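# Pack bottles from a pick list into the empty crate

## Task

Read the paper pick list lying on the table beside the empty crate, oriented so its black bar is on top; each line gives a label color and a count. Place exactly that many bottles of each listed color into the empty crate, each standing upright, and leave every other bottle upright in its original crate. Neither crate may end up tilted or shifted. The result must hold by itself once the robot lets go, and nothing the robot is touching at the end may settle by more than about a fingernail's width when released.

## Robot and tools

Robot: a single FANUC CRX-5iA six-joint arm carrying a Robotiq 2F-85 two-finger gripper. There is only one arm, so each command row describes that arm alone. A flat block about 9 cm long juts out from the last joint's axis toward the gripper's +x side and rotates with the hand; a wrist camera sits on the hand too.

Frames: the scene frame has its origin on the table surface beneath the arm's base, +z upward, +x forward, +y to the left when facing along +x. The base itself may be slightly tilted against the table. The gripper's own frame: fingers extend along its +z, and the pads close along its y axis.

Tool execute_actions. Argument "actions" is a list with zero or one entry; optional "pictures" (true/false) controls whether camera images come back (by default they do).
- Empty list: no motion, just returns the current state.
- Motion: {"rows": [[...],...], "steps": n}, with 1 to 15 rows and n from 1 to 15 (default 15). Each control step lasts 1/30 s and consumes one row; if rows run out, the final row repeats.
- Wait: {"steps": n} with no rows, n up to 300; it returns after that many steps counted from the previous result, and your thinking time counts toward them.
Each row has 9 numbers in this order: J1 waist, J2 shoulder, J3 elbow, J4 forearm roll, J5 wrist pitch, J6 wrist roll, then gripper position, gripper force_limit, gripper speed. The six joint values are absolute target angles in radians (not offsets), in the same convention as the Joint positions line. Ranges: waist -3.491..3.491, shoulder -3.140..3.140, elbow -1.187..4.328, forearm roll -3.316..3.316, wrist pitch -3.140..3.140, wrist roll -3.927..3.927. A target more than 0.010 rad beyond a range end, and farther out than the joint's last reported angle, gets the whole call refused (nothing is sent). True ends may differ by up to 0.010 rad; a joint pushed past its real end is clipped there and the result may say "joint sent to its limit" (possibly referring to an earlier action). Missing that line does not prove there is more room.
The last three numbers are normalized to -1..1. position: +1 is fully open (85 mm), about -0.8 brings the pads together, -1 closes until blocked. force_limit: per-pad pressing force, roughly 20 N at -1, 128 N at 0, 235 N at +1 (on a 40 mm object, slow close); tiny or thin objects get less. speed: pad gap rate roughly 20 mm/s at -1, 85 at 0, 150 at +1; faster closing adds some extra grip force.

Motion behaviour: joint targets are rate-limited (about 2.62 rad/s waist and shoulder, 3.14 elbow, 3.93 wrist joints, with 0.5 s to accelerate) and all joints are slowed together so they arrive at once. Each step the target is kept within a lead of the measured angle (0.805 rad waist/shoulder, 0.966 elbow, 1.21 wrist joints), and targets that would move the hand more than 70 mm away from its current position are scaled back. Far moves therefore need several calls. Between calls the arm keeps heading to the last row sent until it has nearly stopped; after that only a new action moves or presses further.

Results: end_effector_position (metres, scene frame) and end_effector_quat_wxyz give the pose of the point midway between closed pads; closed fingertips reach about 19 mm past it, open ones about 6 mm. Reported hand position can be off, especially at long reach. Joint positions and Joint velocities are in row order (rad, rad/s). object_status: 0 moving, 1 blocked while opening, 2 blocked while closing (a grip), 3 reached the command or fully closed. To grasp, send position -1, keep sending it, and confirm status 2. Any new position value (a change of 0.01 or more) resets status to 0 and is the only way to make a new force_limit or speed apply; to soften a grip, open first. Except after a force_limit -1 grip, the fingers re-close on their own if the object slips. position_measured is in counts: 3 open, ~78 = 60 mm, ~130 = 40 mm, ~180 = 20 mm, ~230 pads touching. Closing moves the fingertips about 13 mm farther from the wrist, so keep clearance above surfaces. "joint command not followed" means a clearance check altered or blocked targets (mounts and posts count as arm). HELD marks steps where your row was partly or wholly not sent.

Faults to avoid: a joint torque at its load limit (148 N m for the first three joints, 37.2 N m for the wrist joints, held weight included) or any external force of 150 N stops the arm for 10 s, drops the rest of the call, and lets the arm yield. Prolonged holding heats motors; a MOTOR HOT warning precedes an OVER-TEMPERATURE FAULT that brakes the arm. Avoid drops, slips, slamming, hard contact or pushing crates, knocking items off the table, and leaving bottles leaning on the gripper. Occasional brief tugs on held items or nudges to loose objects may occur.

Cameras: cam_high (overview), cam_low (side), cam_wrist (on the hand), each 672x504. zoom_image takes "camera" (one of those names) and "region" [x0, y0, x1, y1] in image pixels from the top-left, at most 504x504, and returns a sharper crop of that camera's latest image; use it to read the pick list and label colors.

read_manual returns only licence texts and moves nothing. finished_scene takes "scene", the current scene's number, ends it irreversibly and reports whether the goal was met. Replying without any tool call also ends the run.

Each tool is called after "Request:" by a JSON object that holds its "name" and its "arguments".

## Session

Request:
{"name": "execute_actions", "arguments": {"actions": []}}

Scene clock: 0.00 s of 10800.00 s.
end_effector_position=(+0.5288, +0.0748, +0.3231) position_measured=3 object_status=3 end_effector_quat_wxyz=(-0.072, +0.895, +0.306, +0.317)
Joint positions: [ 1.086  0.218 -0.633  0.993 -0.922  2.436]
Joint velocities: [ 0. -0. -0.  0.  0.  0.]
camera_calibration (this result's frames):
cam_wrist: T_world_to_cam=[[0.666573, -0.731652, 0.142708, -0.355303], [-0.662446, -0.66919, -0.336674, 0.530761], [0.341827, 0.129882, -0.930744, 0.251983], [0, 0, 0, 1]] pos_world=[0.502301, 0.0624942, 0.46393]

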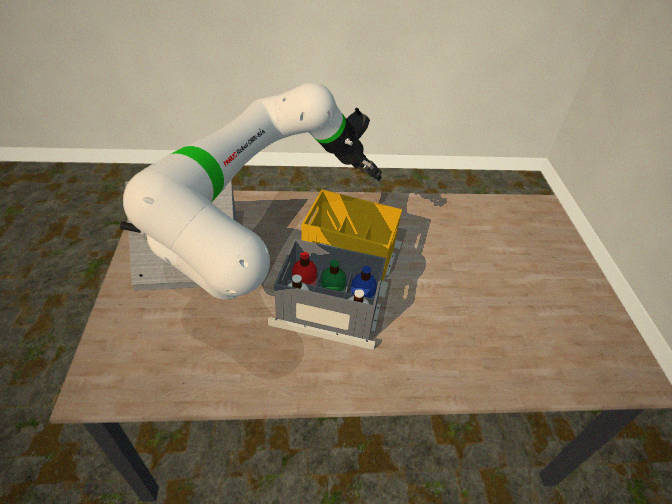

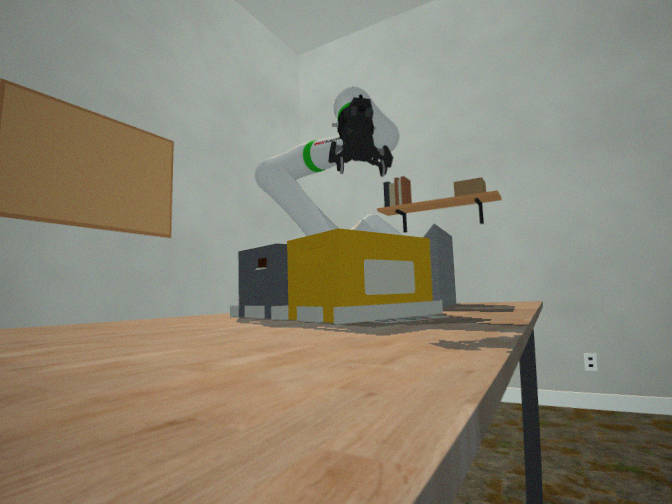

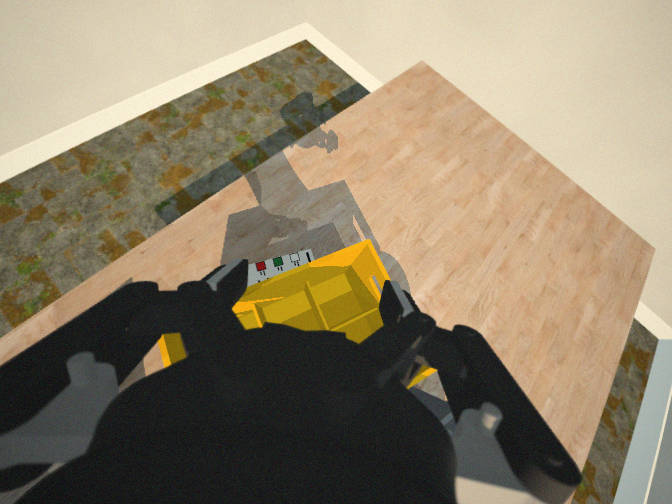

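Request:
{"name": "zoom_image", "arguments": {"camera": "cam_wrist", "region": [220, 230, 340, 310]}}

Request:
{"name": "zoom_image", "arguments": {"camera": "cam_high", "region": [255, 180, 425, 355]}}

Request:
{"name": "zoom_image", "arguments": {"camera": "cam_low", "region": [220, 210, 480, 360]}}

Region (220, 230, 340, 310) of cam_wrist's 672x504 image, scaled by 4.200, with more detail than that image has.

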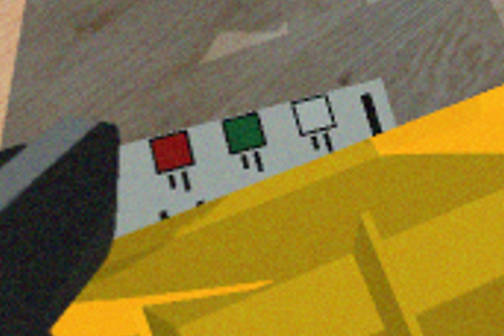

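Region (255, 180, 425, 355) of cam_high's 672x504 image, scaled by 2.880, with more detail than that image has; it fills the left 490 columns of this view, and the rest is white.

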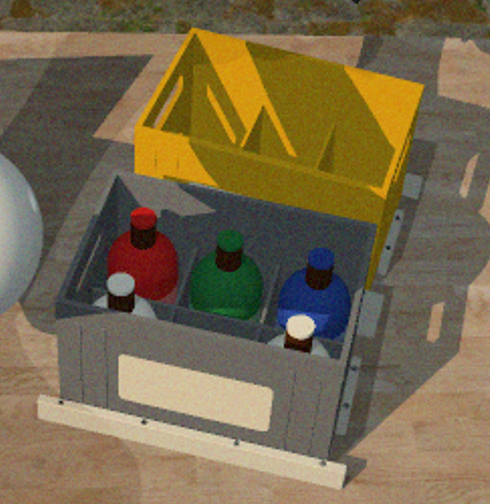

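Region (220, 210, 480, 360) of cam_low's 672x504 image, scaled by 1.938, with more detail than that image has; it fills the top 291 rows of this view, and the rest is white.

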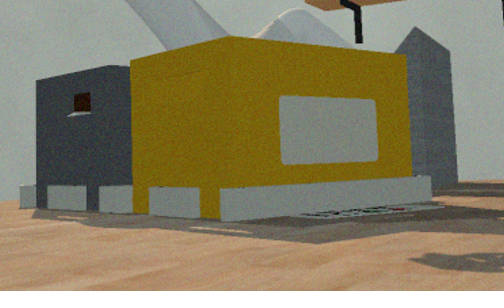

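Request:
{"name": "zoom_image", "arguments": {"camera": "cam_high", "region": [265, 230, 395, 330]}}

Request:
{"name": "zoom_image", "arguments": {"camera": "cam_high", "region": [290, 180, 420, 280]}}

Request:
{"name": "zoom_image", "arguments": {"camera": "cam_high", "region": [300, 95, 410, 195]}}

Request:
{"name": "zoom_image", "arguments": {"camera": "cam_wrist", "region": [220, 220, 450, 400]}}

Region (265, 230, 395, 330) of cam_high's 672x504 image, scaled by 3.877, with more detail than that image has; it fills the top 388 rows of this view, and the rest is white.

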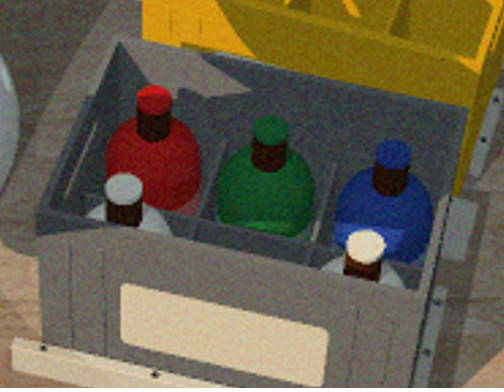

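Region (290, 180, 420, 280) of cam_high's 672x504 image, scaled by 3.877, with more detail than that image has; it fills the top 388 rows of this view, and the rest is white.

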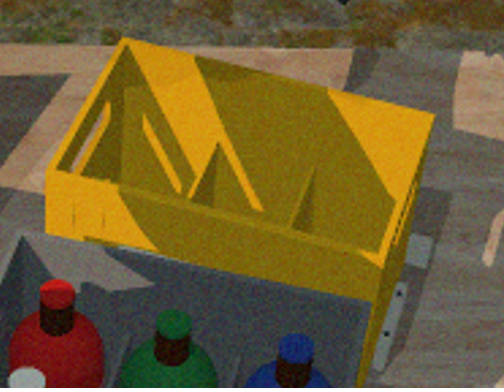

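Region (300, 95, 410, 195) of cam_high's 672x504 image, scaled by 4.582, with more detail than that image has; it fills the top 458 rows of this view, and the rest is white.

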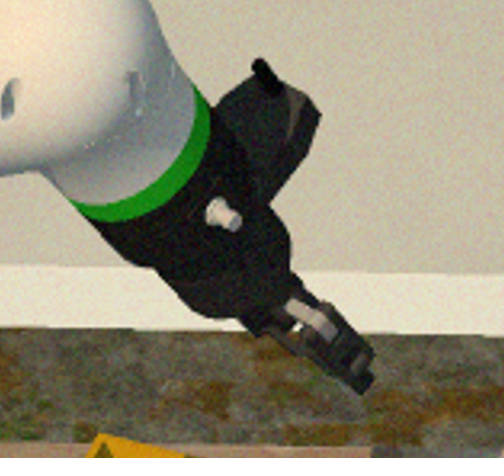

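Region (220, 220, 450, 400) of cam_wrist's 672x504 image, scaled by 2.191, with more detail than that image has; it fills the top 394 rows of this view, and the rest is white.

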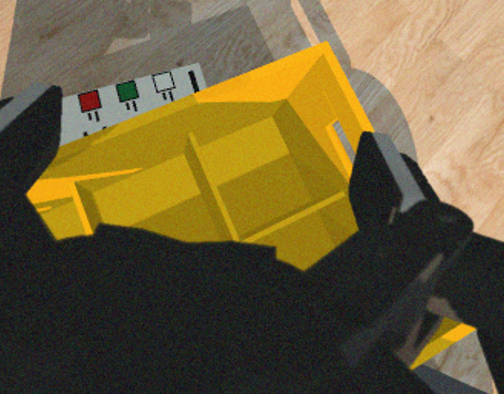

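Request:
{"name": "zoom_image", "arguments": {"camera": "cam_low", "region": [225, 220, 355, 330]}}

Request:
{"name": "zoom_image", "arguments": {"camera": "cam_low", "region": [320, 220, 460, 335]}}

Request:
{"name": "zoom_image", "arguments": {"camera": "cam_high", "region": [265, 235, 335, 305]}}

Request:
{"name": "zoom_image", "arguments": {"camera": "cam_high", "region": [325, 245, 395, 315]}}

Region (225, 220, 355, 330) of cam_low's 672x504 image, scaled by 3.877, with more detail than that image has; it fills the top 426 rows of this view, and the rest is white.

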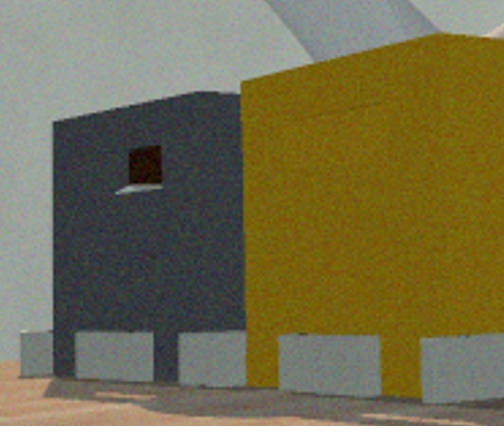

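Region (320, 220, 460, 335) of cam_low's 672x504 image, scaled by 3.600, with more detail than that image has; it fills the top 414 rows of this view, and the rest is white.

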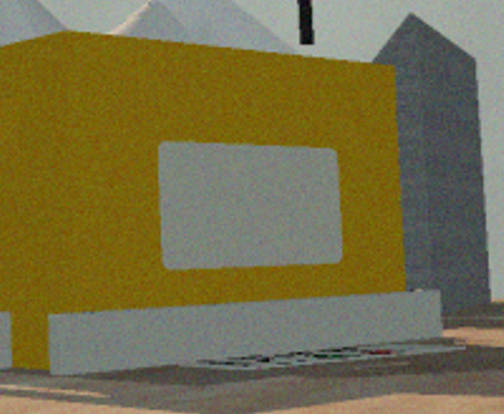

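Region (265, 235, 335, 305) of cam_high's 672x504 image, scaled by 7.200, with more detail than that image has.

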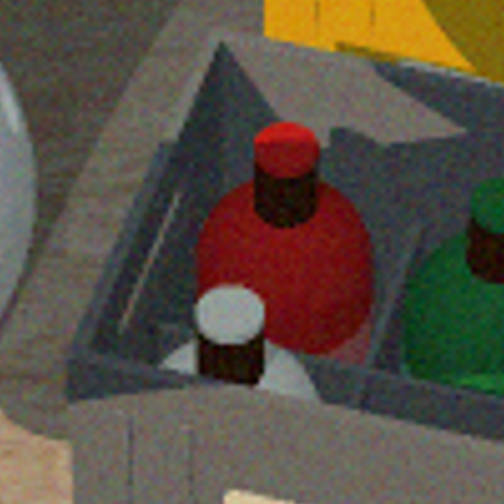

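Region (325, 245, 395, 315) of cam_high's 672x504 image, scaled by 7.200, with more detail than that image has.

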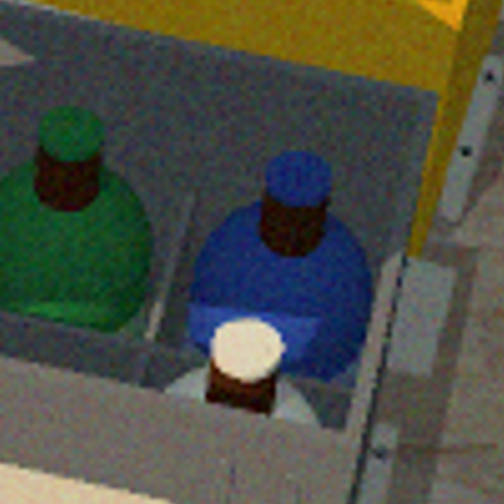

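Request:
{"name": "execute_actions", "arguments": {"actions": [{"rows": [[1.0861,0.2172,-0.6331,0.9909,-0.9248,2.4362,0.1,0.5,0.0],[1.0864,0.2147,-0.6335,0.9847,-0.9333,2.4370,0.1,0.5,0.0],[1.0868,0.2107,-0.6341,0.9745,-0.9471,2.4381,0.1,0.5,0.0],[1.0875,0.2052,-0.6348,0.9604,-0.9662,2.4398,0.1,0.5,0.0],[1.0883,0.1982,-0.6359,0.9427,-0.9902,2.4418,0.1,0.5,0.0],[1.0893,0.1899,-0.6370,0.9217,-1.0187,2.4442,0.1,0.5,0.0],[1.0904,0.1805,-0.6384,0.8977,-1.0512,2.4470,0.1,0.5,0.0],[1.0916,0.1701,-0.6399,0.8712,-1.0871,2.4500,0.1,0.5,0.0],[1.0929,0.1589,-0.6415,0.8427,-1.1258,2.4533,0.1,0.5,0.0],[1.0943,0.1470,-0.6432,0.8125,-1.1667,2.4568,0.1,0.5,0.0],[1.0957,0.1347,-0.6450,0.7812,-1.2091,2.4603,0.1,0.5,0.0],[1.0972,0.1222,-0.6468,0.7495,-1.2522,2.4640,0.1,0.5,0.0],[1.0986,0.1097,-0.6486,0.7177,-1.2953,2.4677,0.1,0.5,0.0],[1.1000,0.0974,-0.6504,0.6864,-1.3377,2.4712,0.1,0.5,0.0],[1.1014,0.0855,-0.6521,0.6562,-1.3786,2.4747,0.1,0.5,0.0]], "steps": 15}], "pictures": false}}

Request:
{"name": "execute_actions", "arguments": {"actions": [{"rows": [[1.1027,0.0743,-0.6537,0.6277,-1.4173,2.4780,0.1,0.5,0.0],[1.1039,0.0639,-0.6552,0.6012,-1.4532,2.4810,0.1,0.5,0.0],[1.1050,0.0545,-0.6566,0.5772,-1.4857,2.4838,0.1,0.5,0.0],[1.1060,0.0462,-0.6577,0.5562,-1.5142,2.4862,0.1,0.5,0.0],[1.1068,0.0392,-0.6588,0.5385,-1.5382,2.4882,0.1,0.5,0.0],[1.1075,0.0337,-0.6595,0.5244,-1.5573,2.4899,0.1,0.5,0.0],[1.1079,0.0297,-0.6601,0.5142,-1.5711,2.4910,0.1,0.5,0.0],[1.1082,0.0272,-0.6605,0.5080,-1.5796,2.4918,0.1,0.5,0.0],[1.1083,0.0264,-0.6606,0.5059,-1.5824,2.4920,0.1,0.5,0.0]], "steps": 9}], "pictures": false}}

Scene clock: 120.50 s of 10800.00 s.
end_effector_position=(+0.4597, -0.0220, +0.2643) position_measured=96 object_status=0 end_effector_quat_wxyz=(-0.031, +0.951, +0.251, +0.177)
Joint positions: [ 1.096  0.128 -0.646  0.764 -1.233  2.462]
Joint velocities: [ 0.037 -0.32  -0.046 -0.809 -1.096  0.093]
Steps of this call (steps 1 to 90: nothing new was sent; then 117.00 s passed at rest; steps 91 to 105: all 15 steps of this action). Readings (joint positions | what the end effector reports):
91: [1.086 0.218 -0.633 0.993 -0.922 2.436] | position_measured=3 object_status=0
92: [1.086 0.218 -0.633 0.992 -0.924 2.436] | position_measured=4 object_status=0
94: [1.086 0.214 -0.634 0.982 -0.937 2.437] | position_measured=15 object_status=0
98: [1.089 0.194 -0.636 0.931 -1.006 2.443] | position_measured=43 object_status=0
105: the state above

Scene clock: 120.80 s of 10800.00 s.
end_effector_position=(+0.3584, -0.0994, +0.2275) position_measured=117 object_status=0 end_effector_quat_wxyz=(-0.003, +0.973, +0.228, +0.020)
Joint positions: [ 1.107  0.038 -0.659  0.535 -1.543  2.489]
Joint velocities: [ 0.022 -0.195 -0.028 -0.491 -0.668  0.057]
Steps of this call (steps 1 to 9: all 9 steps of this action). Readings (joint positions | what the end effector reports):
1: [1.098 0.117 -0.648 0.736 -1.270 2.465] | position_measured=104 object_status=0
2: [1.099 0.106 -0.649 0.709 -1.307 2.469] | position_measured=110 object_status=0
4: [1.101 0.085 -0.652 0.654 -1.382 2.475] | position_measured=115 object_status=0
8: [1.106 0.045 -0.658 0.554 -1.517 2.486] | position_measured=117 object_status=0
9: the state above

Request:
{"name": "execute_actions", "arguments": {"actions": []}}

Scene clock: 122.07 s of 10800.00 s.
end_effector_position=(+0.3441, -0.1081, +0.2249) position_measured=117 object_status=3 end_effector_quat_wxyz=(+0.000, +0.974, +0.228, -0.001)
Joint positions: [ 1.108  0.026 -0.661  0.506 -1.582  2.492]
Joint velocities: [ 0.001 -0.    -0.    -0.    -0.001  0.   ]
Steps of this call (steps 1 to 30: the robot went on to your last target; steps 31 to 38: nothing new was sent). Readings (joint positions | what the end effector reports):
1: [1.108 0.032 -0.660 0.521 -1.562 2.490] | position_measured=117 object_status=0
2: [1.108 0.028 -0.660 0.511 -1.575 2.491] | position_measured=117 object_status=0
4: [1.108 0.027 -0.661 0.506 -1.582 2.492] | position_measured=117 object_status=3
8: [1.108 0.026 -0.661 0.506 -1.582 2.492] | position_measured=117 object_status=3
38: the state above
The arm was judged still, so your last target was given up. Only a new action makes it travel on or press farther. Fingers that are still opening or closing keep moving.
camera_calibration (this result's frames):
cam_wrist: T_world_to_cam=[[0.554608, -0.832111, 0.000606752, -0.292353], [-0.794341, -0.529216, 0.298251, 0.170744], [-0.247857, -0.165894, -0.954487, 0.423826], [0, 0, 0, 1]] pos_world=[0.402818, -0.0825998, 0.353789]

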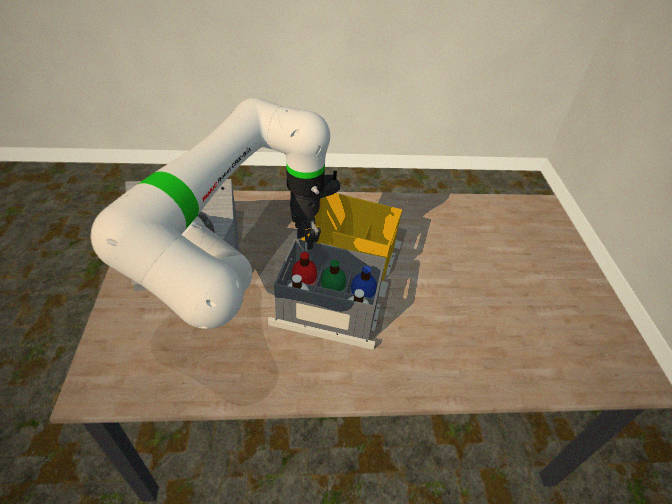

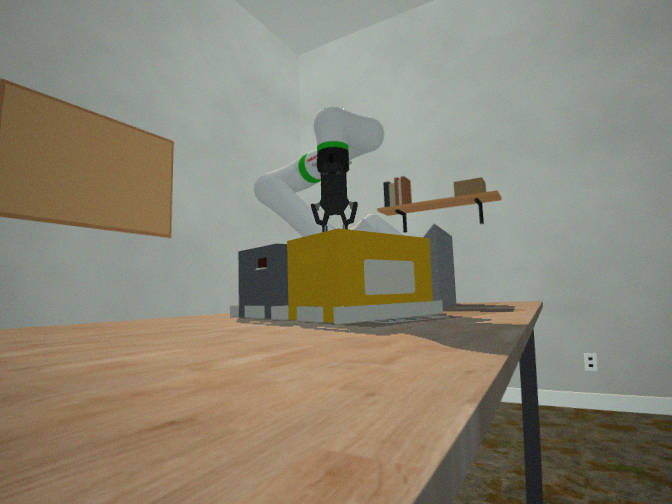

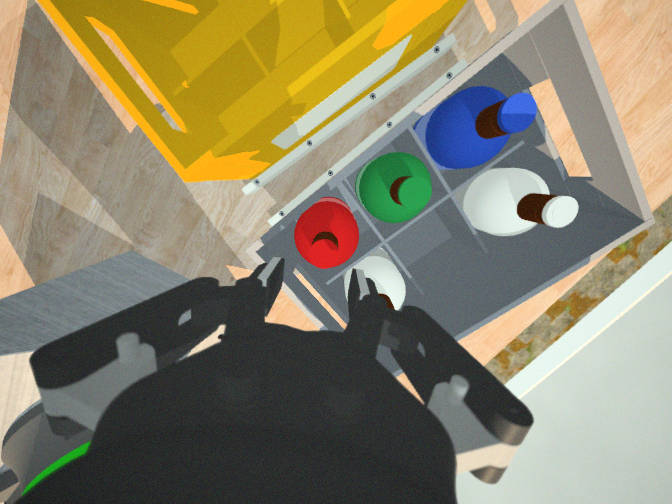

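Request:
{"name": "zoom_image", "arguments": {"camera": "cam_wrist", "region": [240, 180, 400, 320]}}

Request:
{"name": "zoom_image", "arguments": {"camera": "cam_wrist", "region": [330, 120, 490, 260]}}

Request:
{"name": "zoom_image", "arguments": {"camera": "cam_wrist", "region": [410, 60, 610, 260]}}

Region (240, 180, 400, 320) of cam_wrist's 672x504 image, scaled by 3.150, with more detail than that image has; it fills the top 441 rows of this view, and the rest is white.

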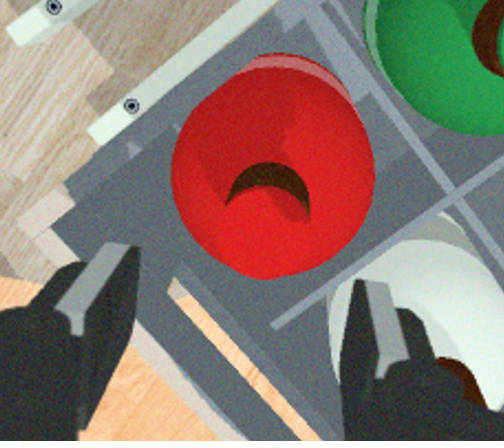

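Region (330, 120, 490, 260) of cam_wrist's 672x504 image, scaled by 3.150, with more detail than that image has; it fills the top 441 rows of this view, and the rest is white.

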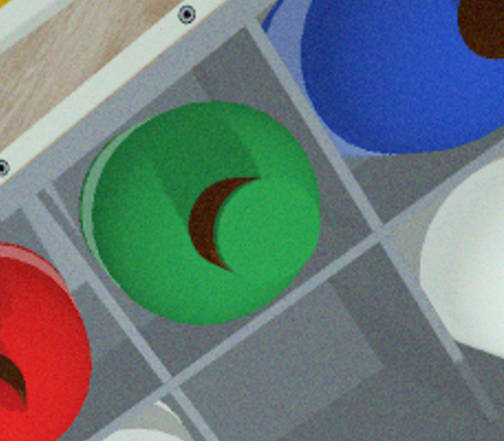

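Region (410, 60, 610, 260) of cam_wrist's 672x504 image, scaled by 2.520, with more detail than that image has.

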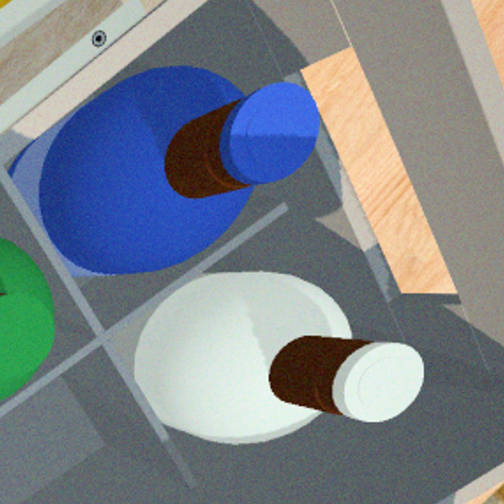

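Request:
{"name": "zoom_image", "arguments": {"camera": "cam_wrist", "region": [280, 190, 370, 280]}}

Request:
{"name": "zoom_image", "arguments": {"camera": "cam_wrist", "region": [350, 140, 440, 230]}}

Request:
{"name": "zoom_image", "arguments": {"camera": "cam_wrist", "region": [500, 0, 672, 260]}}

Request:
{"name": "zoom_image", "arguments": {"camera": "cam_wrist", "region": [30, 0, 330, 230]}}

Region (280, 190, 370, 280) of cam_wrist's 672x504 image, scaled by 5.600, with more detail than that image has.

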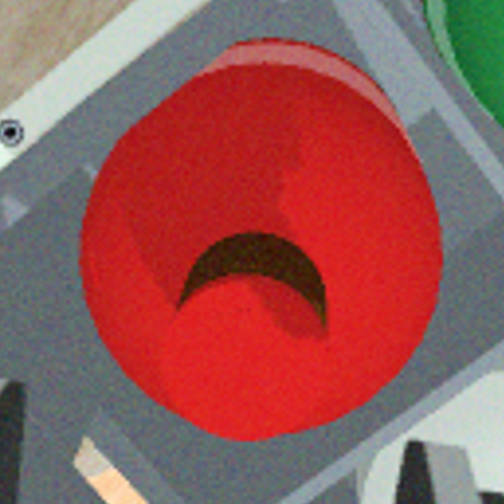

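Region (350, 140, 440, 230) of cam_wrist's 672x504 image, scaled by 5.600, with more detail than that image has.

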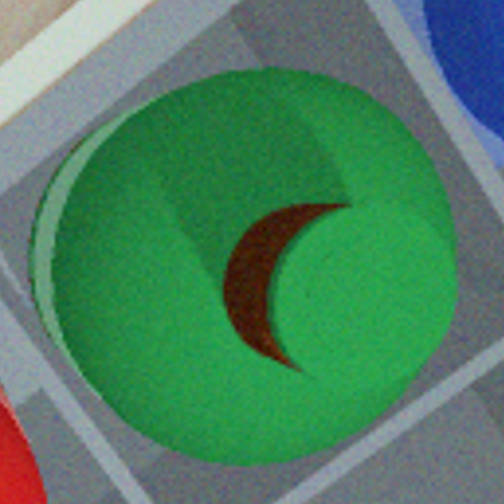

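Region (500, 0, 672, 260) of cam_wrist's 672x504 image, scaled by 1.938, with more detail than that image has; it fills the left 333 columns of this view, and the rest is white.

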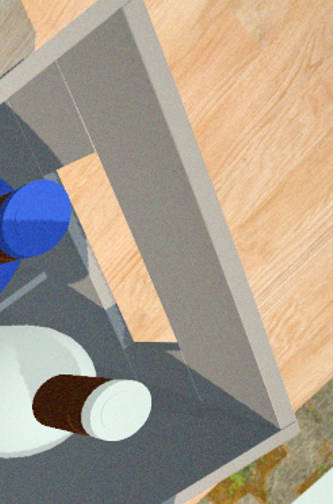

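Region (30, 0, 330, 230) of cam_wrist's 672x504 image, scaled by 1.680, with more detail than that image has; it fills the top 386 rows of this view, and the rest is white.

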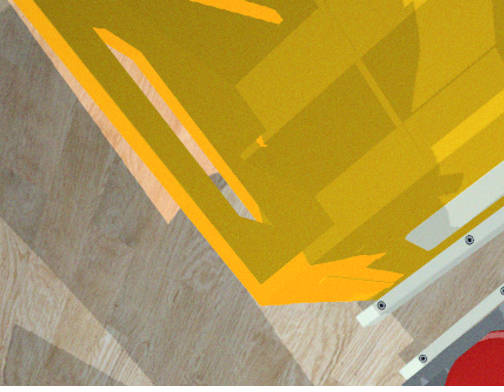

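Request:
{"name": "zoom_image", "arguments": {"camera": "cam_wrist", "region": [465, 75, 555, 165]}}

Request:
{"name": "zoom_image", "arguments": {"camera": "cam_wrist", "region": [505, 165, 595, 255]}}

Request:
{"name": "zoom_image", "arguments": {"camera": "cam_wrist", "region": [175, 130, 295, 270]}}

Request:
{"name": "zoom_image", "arguments": {"camera": "cam_wrist", "region": [300, 0, 520, 170]}}

Region (465, 75, 555, 165) of cam_wrist's 672x504 image, scaled by 5.600, with more detail than that image has.

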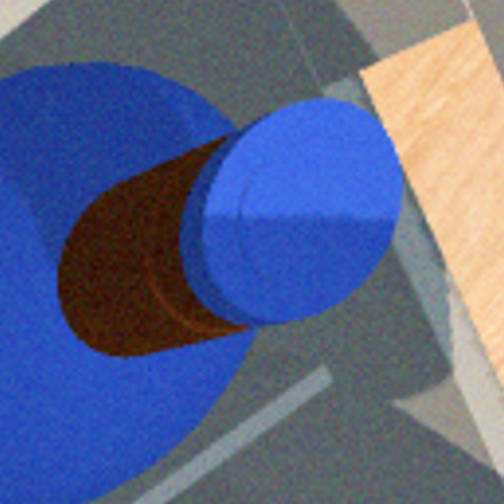

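Region (505, 165, 595, 255) of cam_wrist's 672x504 image, scaled by 5.600, with more detail than that image has.

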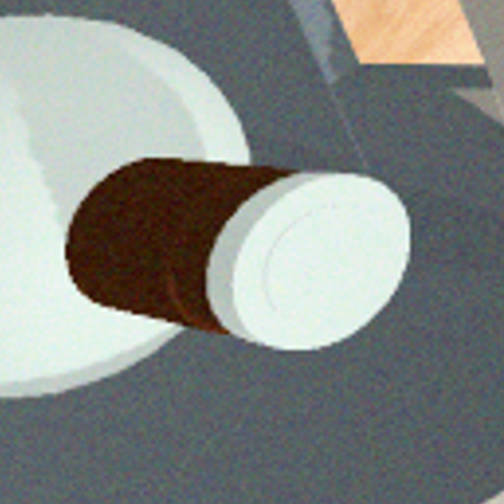

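Region (175, 130, 295, 270) of cam_wrist's 672x504 image, scaled by 3.600, with more detail than that image has; it fills the left 432 columns of this view, and the rest is white.

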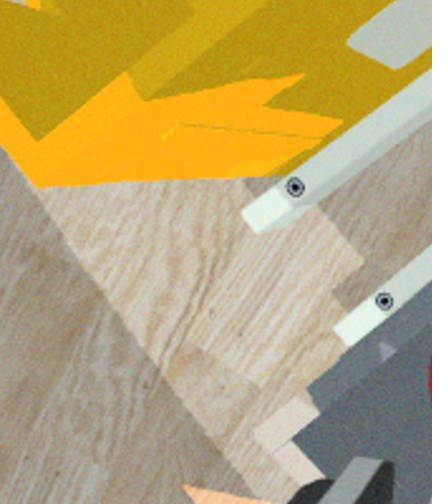

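Region (300, 0, 520, 170) of cam_wrist's 672x504 image, scaled by 2.291, with more detail than that image has; it fills the top 389 rows of this view, and the rest is white.

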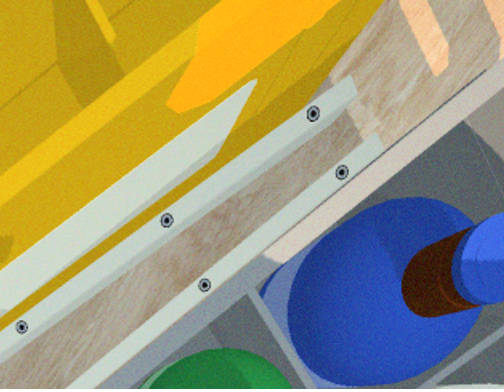

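Request:
{"name": "execute_actions", "arguments": {"actions": []}}

Scene clock: 242.07 s of 10800.00 s.
end_effector_position=(+0.3441, -0.1081, +0.2249) position_measured=117 object_status=3 end_effector_quat_wxyz=(+0.000, +0.974, +0.228, -0.001)
Joint positions: [ 1.108  0.026 -0.661  0.506 -1.582  2.492]
Joint velocities: [ 0. -0. -0.  0. -0. -0.]
Steps of this call (steps 1 to 90: nothing new was sent; then 117.00 s passed at rest). Readings (joint positions | what the end effector reports):
1: [1.108 0.026 -0.661 0.506 -1.582 2.492] | position_measured=117 object_status=3
2: [1.108 0.026 -0.661 0.506 -1.582 2.492] | position_measured=117 object_status=3
4: [1.108 0.026 -0.661 0.506 -1.582 2.492] | position_measured=117 object_status=3
8: [1.108 0.026 -0.661 0.506 -1.582 2.492] | position_measured=117 object_status=3
90: the state above
camera_calibration (this result's frames):
cam_wrist: T_world_to_cam=[[0.554608, -0.832111, 0.000606811, -0.292353], [-0.79434, -0.529216, 0.298251, 0.170744], [-0.247857, -0.165894, -0.954487, 0.423826], [0, 0, 0, 1]] pos_world=[0.402818, -0.0825998, 0.353789]

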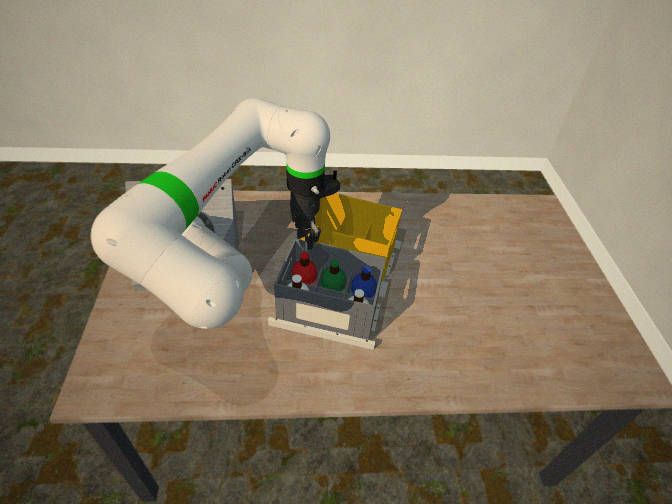

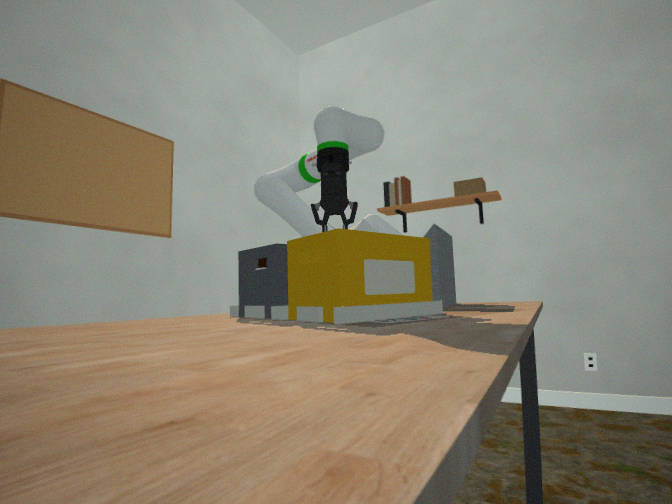

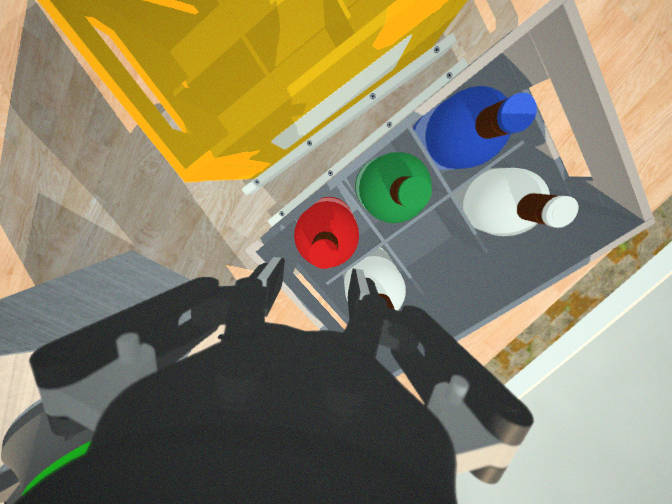

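Nothing has moved. Picking the red bottle and carrying it over the yellow crate's far-left cell, from where the pick list is visible.

Request:
{"name": "execute_actions", "arguments": {"actions": [{"rows": [[1.1067,0.0264,-0.6627,0.5070,-1.5800,2.492,0.1,0.5,0.0],[1.1018,0.0265,-0.6689,0.5101,-1.5727,2.492,0.1,0.5,0.0],[1.0938,0.0266,-0.6787,0.5154,-1.5611,2.492,0.1,0.5,0.0],[1.0832,0.0271,-0.6915,0.5224,-1.5457,2.492,0.1,0.5,0.0],[1.0704,0.0280,-0.7064,0.5311,-1.5273,2.492,0.1,0.5,0.0],[1.0561,0.0294,-0.7225,0.5409,-1.5069,2.492,0.1,0.5,0.0],[1.0410,0.0314,-0.7389,0.5514,-1.4856,2.492,0.1,0.5,0.0],[1.0260,0.0337,-0.7544,0.5619,-1.4648,2.492,0.1,0.5,0.0],[1.0121,0.0361,-0.7684,0.5719,-1.4456,2.492,0.1,0.5,0.0],[1.0001,0.0385,-0.7800,0.5805,-1.4293,2.492,0.1,0.5,0.0],[0.9908,0.0405,-0.7888,0.5872,-1.4168,2.492,-1,0.5,-0.4],[0.9850,0.0418,-0.7942,0.5914,-1.4090,2.492,-1,0.5,-0.4],[0.9830,0.0423,-0.7960,0.5929,-1.4063,2.492,-1,0.5,-0.4]], "steps": 15}], "pictures": false}}

Request:
{"name": "execute_actions", "arguments": {"actions": [{"rows": [[0.9830,0.0423,-0.7960,0.5929,-1.4063,2.492,-1,0.5,-0.4]], "steps": 13}], "pictures": false}}

Request:
{"name": "execute_actions", "arguments": {"actions": [{"rows": [[0.9845,0.0419,-0.7945,0.5918,-1.4084,2.492,-1,0.5,-0.4],[0.9888,0.0409,-0.7901,0.5886,-1.4145,2.492,-1,0.5,-0.4],[0.9959,0.0393,-0.7829,0.5834,-1.4247,2.492,-1,0.5,-0.4],[1.0055,0.0373,-0.7727,0.5765,-1.4385,2.492,-1,0.5,-0.4],[1.0174,0.0351,-0.7599,0.5679,-1.4558,2.492,-1,0.5,-0.4],[1.0312,0.0328,-0.7444,0.5581,-1.4761,2.492,-1,0.5,-0.4],[1.0467,0.0306,-0.7264,0.5472,-1.4990,2.492,-1,0.5,-0.4],[1.0632,0.0289,-0.7061,0.5358,-1.5241,2.492,-1,0.5,-0.4],[1.0805,0.0278,-0.6838,0.5241,-1.5508,2.492,-1,0.5,-0.4],[1.0982,0.0275,-0.6597,0.5124,-1.5785,2.492,-1,0.5,-0.4],[1.1159,0.0280,-0.6342,0.5010,-1.6068,2.492,-1,0.5,-0.4],[1.1331,0.0295,-0.6077,0.4902,-1.6351,2.492,-1,0.5,-0.4],[1.1497,0.0320,-0.5806,0.4802,-1.6630,2.492,-1,0.5,-0.4],[1.1653,0.0354,-0.5535,0.4711,-1.6900,2.492,-1,0.5,-0.4],[1.1797,0.0395,-0.5267,0.4630,-1.7156,2.492,-1,0.5,-0.4]], "steps": 15}], "pictures": false}}

Request:
{"name": "execute_actions", "arguments": {"actions": [{"rows": [[1.1928,0.0442,-0.5008,0.4560,-1.7394,2.492,-1,0.5,-0.4],[1.2044,0.0492,-0.4765,0.4501,-1.7612,2.492,-1,0.5,-0.4],[1.2144,0.0544,-0.4541,0.4452,-1.7807,2.492,-1,0.5,-0.4],[1.2229,0.0617,-0.4327,0.4412,-1.7967,2.4916,-1,0.5,-0.4],[1.2298,0.0734,-0.4111,0.4380,-1.8083,2.4903,-1,0.5,-0.4],[1.2351,0.0891,-0.3899,0.4355,-1.8154,2.4881,-1,0.5,-0.4],[1.2388,0.1083,-0.3696,0.4336,-1.8179,2.4852,-1,0.5,-0.4],[1.2410,0.1307,-0.3504,0.4322,-1.8158,2.4815,-1,0.5,-0.4],[1.2416,0.1557,-0.3329,0.4314,-1.8093,2.4772,-1,0.5,-0.4],[1.2415,0.1836,-0.3152,0.4307,-1.7999,2.4722,-1,0.5,-0.4],[1.2413,0.2144,-0.2956,0.4300,-1.7896,2.4667,-1,0.5,-0.4],[1.2411,0.2476,-0.2746,0.4293,-1.7785,2.4607,-1,0.5,-0.4],[1.2409,0.2826,-0.2523,0.4285,-1.7668,2.4544,-1,0.5,-0.4],[1.2407,0.3190,-0.2292,0.4277,-1.7547,2.4479,-1,0.5,-0.4],[1.2405,0.3559,-0.2058,0.4269,-1.7423,2.4413,-1,0.5,-0.4]], "steps": 15}], "pictures": false}}

Request:
{"name": "execute_actions", "arguments": {"actions": [{"rows": [[1.2403,0.3928,-0.1823,0.4260,-1.7299,2.4347,-1,0.5,-0.4],[1.2401,0.4292,-0.1593,0.4252,-1.7178,2.4282,-1,0.5,-0.4],[1.2399,0.4642,-0.1370,0.4244,-1.7061,2.4219,-1,0.5,-0.4],[1.2397,0.4974,-0.1159,0.4237,-1.6950,2.4160,-1,0.5,-0.4],[1.2395,0.5282,-0.0964,0.4230,-1.6847,2.4104,-1,0.5,-0.4],[1.2394,0.5561,-0.0787,0.4224,-1.6753,2.4055,-1,0.5,-0.4],[1.2392,0.5805,-0.0632,0.4218,-1.6672,2.4011,-1,0.5,-0.4],[1.2391,0.6010,-0.0501,0.4213,-1.6603,2.3974,-1,0.5,-0.4],[1.2390,0.6174,-0.0397,0.4210,-1.6548,2.3945,-1,0.5,-0.4],[1.2389,0.6293,-0.0322,0.4207,-1.6508,2.3923,-1,0.5,-0.4],[1.2389,0.6366,-0.0276,0.4206,-1.6484,2.3910,-1,0.5,-0.4],[1.2389,0.6390,-0.0260,0.4205,-1.6476,2.3906,-1,0.5,-0.4]], "steps": 15}], "pictures": false}}

Request:
{"name": "execute_actions", "arguments": {"actions": [{"steps": 6}]}}

Request:
{"name": "zoom_image", "arguments": {"camera": "cam_wrist", "region": [230, 40, 470, 250]}}

Request:
{"name": "zoom_image", "arguments": {"camera": "cam_wrist", "region": [240, 170, 440, 340]}}

Scene clock: 281.93 s of 10800.00 s.
end_effector_position=(+0.3466, -0.1100, +0.1530) position_measured=129 object_status=0 end_effector_quat_wxyz=(+0.000, +0.974, +0.228, -0.001)
Joint positions: [ 0.985  0.042 -0.794  0.591 -1.409  2.492]
Joint velocities: [-0.081  0.018 -0.075  0.059  0.109  0.   ]
Steps of this call (steps 1 to 90: nothing new was sent; then 36.37 s passed at rest; steps 91 to 105: all 15 steps of this action). Readings (joint positions | what the end effector reports):
91: [1.108 0.026 -0.661 0.506 -1.582 2.492] | position_measured=117 object_status=3
92: [1.107 0.026 -0.662 0.506 -1.581 2.492] | position_measured=117 object_status=3
94: [1.099 0.026 -0.672 0.512 -1.569 2.492] | position_measured=117 object_status=3
98: [1.061 0.029 -0.717 0.538 -1.514 2.492] | position_measured=117 object_status=3
105: the state above

Scene clock: 282.37 s of 10800.00 s.
end_effector_position=(+0.3467, -0.1100, +0.1520) position_measured=173 object_status=0 end_effector_quat_wxyz=(+0.000, +0.974, +0.229, -0.001)
Joint positions: [ 0.983  0.042 -0.796  0.593 -1.406  2.492]
Joint velocities: [-0.001  0.     0.     0.     0.001 -0.   ]
Steps of this call (steps 1 to 13: all 13 steps of this action). Readings (joint positions | what the end effector reports):
1: [0.984 0.042 -0.795 0.592 -1.407 2.492] | position_measured=134 object_status=0
2: [0.983 0.042 -0.796 0.593 -1.407 2.492] | position_measured=139 object_status=0
4: [0.983 0.042 -0.796 0.593 -1.406 2.492] | position_measured=150 object_status=0
8: [0.983 0.042 -0.796 0.593 -1.406 2.492] | position_measured=169 object_status=0
13: the state above

Scene clock: 282.87 s of 10800.00 s.
end_effector_position=(+0.3471, -0.1100, +0.2481) position_measured=174 object_status=2 end_effector_quat_wxyz=(-0.001, +0.975, +0.224, -0.000)
Joint positions: [ 1.131  0.029 -0.608  0.492 -1.633  2.492]
Joint velocities: [ 0.451  0.032  0.717 -0.275 -0.746  0.   ]
Steps of this call (steps 1 to 15: all 15 steps of this action). Readings (joint positions | what the end effector reports):
1: [0.983 0.042 -0.796 0.593 -1.406 2.492] | position_measured=173 object_status=0
2: [0.984 0.042 -0.795 0.592 -1.408 2.492] | position_measured=173 object_status=0
4: [0.990 0.041 -0.788 0.587 -1.418 2.492] | position_measured=174 object_status=0
8: [1.027 0.034 -0.748 0.561 -1.471 2.492] | position_measured=174 object_status=2
15: the state above

Scene clock: 283.37 s of 10800.00 s.
end_effector_position=(+0.3732, -0.0540, +0.3559) position_measured=174 object_status=2 end_effector_quat_wxyz=(+0.004, +0.974, +0.224, -0.003)
Joint positions: [ 1.241  0.233 -0.285  0.43  -1.79   2.463]
Joint velocities: [-0.001  0.839  0.55  -0.021  0.297 -0.152]
Steps of this call (steps 1 to 15: all 15 steps of this action). Readings (joint positions | what the end effector reports):
1: [1.146 0.031 -0.584 0.483 -1.658 2.492] | position_measured=174 object_status=2
2: [1.161 0.033 -0.559 0.475 -1.683 2.492] | position_measured=174 object_status=2
4: [1.187 0.043 -0.509 0.460 -1.731 2.492] | position_measured=174 object_status=2
8: [1.226 0.078 -0.415 0.440 -1.799 2.492] | position_measured=174 object_status=2
15: the state above

Scene clock: 283.87 s of 10800.00 s.
end_effector_position=(+0.4294, +0.1119, +0.3452) position_measured=174 object_status=2 end_effector_quat_wxyz=(+0.000, +0.976, +0.218, -0.001)
Joint positions: [ 1.239  0.634 -0.03   0.421 -1.649  2.392]
Joint velocities: [-0.001  0.209  0.134 -0.004  0.07  -0.037]
Steps of this call (steps 1 to 15: all 15 steps of this action). Readings (joint positions | what the end effector reports):
1: [1.241 0.263 -0.266 0.429 -1.779 2.458] | position_measured=174 object_status=2
2: [1.241 0.293 -0.246 0.428 -1.767 2.453] | position_measured=174 object_status=2
4: [1.241 0.355 -0.207 0.427 -1.744 2.441] | position_measured=174 object_status=2
8: [1.240 0.480 -0.127 0.424 -1.701 2.419] | position_measured=174 object_status=2
15: the state above

Scene clock: 284.07 s of 10800.00 s.
end_effector_position=(+0.4300, +0.1142, +0.3447) position_measured=174 object_status=2 end_effector_quat_wxyz=(+0.000, +0.976, +0.218, -0.001)
Joint positions: [ 1.239  0.639 -0.026  0.42  -1.648  2.391]
Joint velocities: [-0.     0.002  0.001 -0.    -0.002 -0.   ]
Steps of this call (steps 1 to 6: the robot went on to your last target). Readings (joint positions | what the end effector reports):
1: [1.239 0.638 -0.027 0.421 -1.648 2.391] | position_measured=174 object_status=2
2: [1.239 0.639 -0.026 0.420 -1.648 2.391] | position_measured=174 object_status=2
4: [1.239 0.639 -0.026 0.420 -1.648 2.391] | position_measured=174 object_status=2
6: the state above
camera_calibration (this result's frames):
cam_wrist: T_world_to_cam=[[0.537753, -0.843102, 0.000538145, -0.146601], [-0.804833, -0.513154, 0.29819, 0.323546], [-0.251129, -0.160786, -0.954506, 0.597132], [0, 0, 0, 1]] pos_world=[0.489193, 0.138439, 0.473567]

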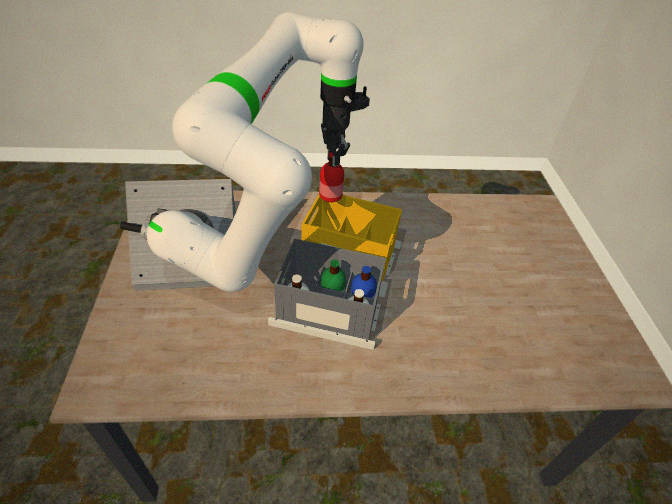

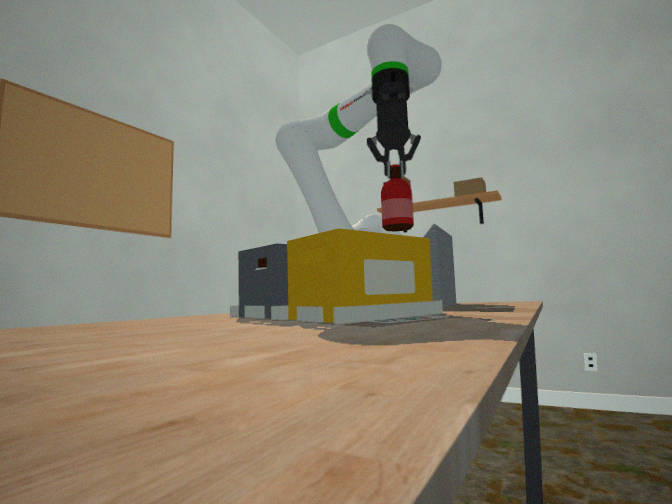

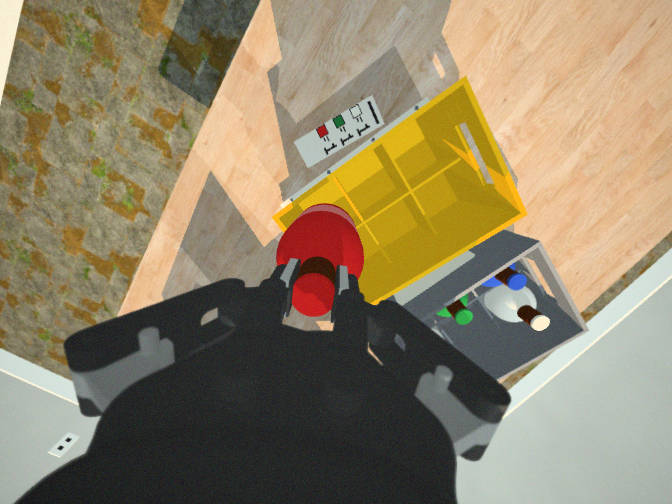

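Region (230, 40, 470, 250) of cam_wrist's 672x504 image, scaled by 2.100, with more detail than that image has; it fills the top 441 rows of this view, and the rest is white.

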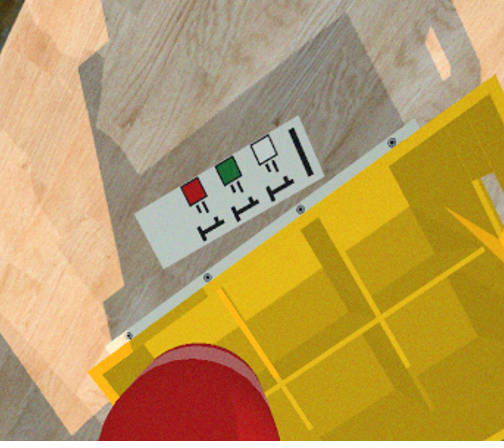

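Region (240, 170, 440, 340) of cam_wrist's 672x504 image, scaled by 2.520, with more detail than that image has; it fills the top 428 rows of this view, and the rest is white.

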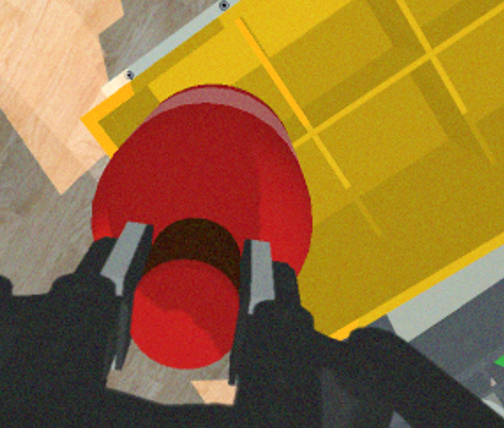

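The list reads white 1, green 1, red 1. Checking the held bottle once more before lowering it.

Request:
{"name": "execute_actions", "arguments": {"actions": []}}

Scene clock: 372.33 s of 10800.00 s.
end_effector_position=(+0.4300, +0.1142, +0.3447) position_measured=174 object_status=2 end_effector_quat_wxyz=(+0.000, +0.976, +0.218, -0.001)
Joint positions: [ 1.239  0.639 -0.026  0.42  -1.648  2.391]
Joint velocities: [ 0.001 -0.    -0.     0.     0.001  0.   ]
Steps of this call (steps 1 to 15: the robot went on to your last target; steps 16 to 90: nothing new was sent; then 85.27 s passed at rest). Readings (joint positions | what the end effector reports):
1: [1.239 0.639 -0.026 0.420 -1.648 2.391] | position_measured=174 object_status=2
2: [1.239 0.639 -0.026 0.420 -1.648 2.391] | position_measured=174 object_status=2
4: [1.239 0.639 -0.026 0.420 -1.648 2.391] | position_measured=174 object_status=2
8: [1.239 0.639 -0.026 0.420 -1.648 2.391] | position_measured=174 object_status=2
90: the state above
The arm was judged still, so your last target was given up. Only a new action makes it travel on or press farther. Fingers that are still opening or closing keep moving.
camera_calibration (this result's frames):
cam_wrist: T_world_to_cam=[[0.537813, -0.843064, 0.00061707, -0.146604], [-0.804784, -0.513175, 0.298286, 0.323538], [-0.251158, -0.160919, -0.954476, 0.597098], [0, 0, 0, 1]] pos_world=[0.489189, 0.13852, 0.473499]

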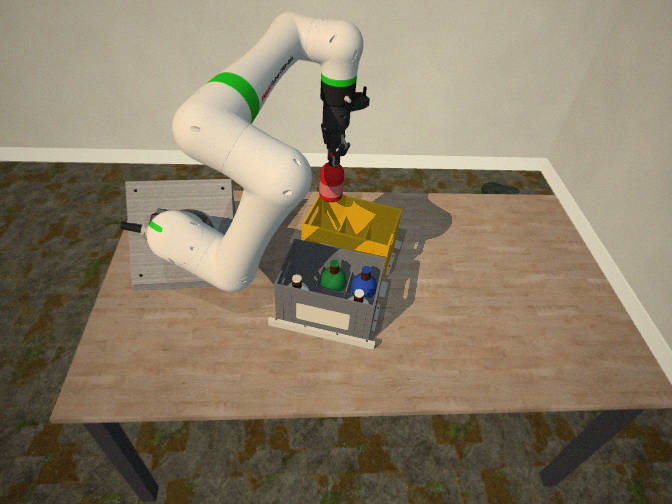

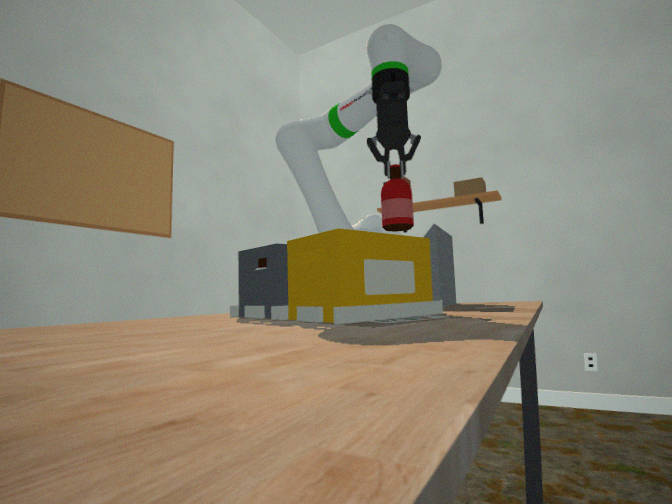

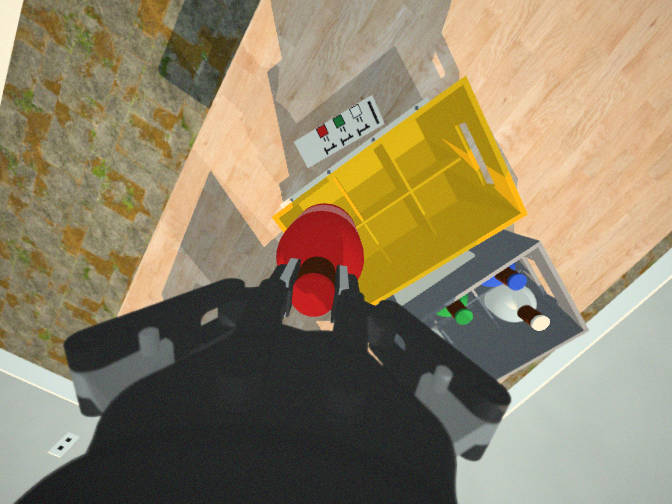

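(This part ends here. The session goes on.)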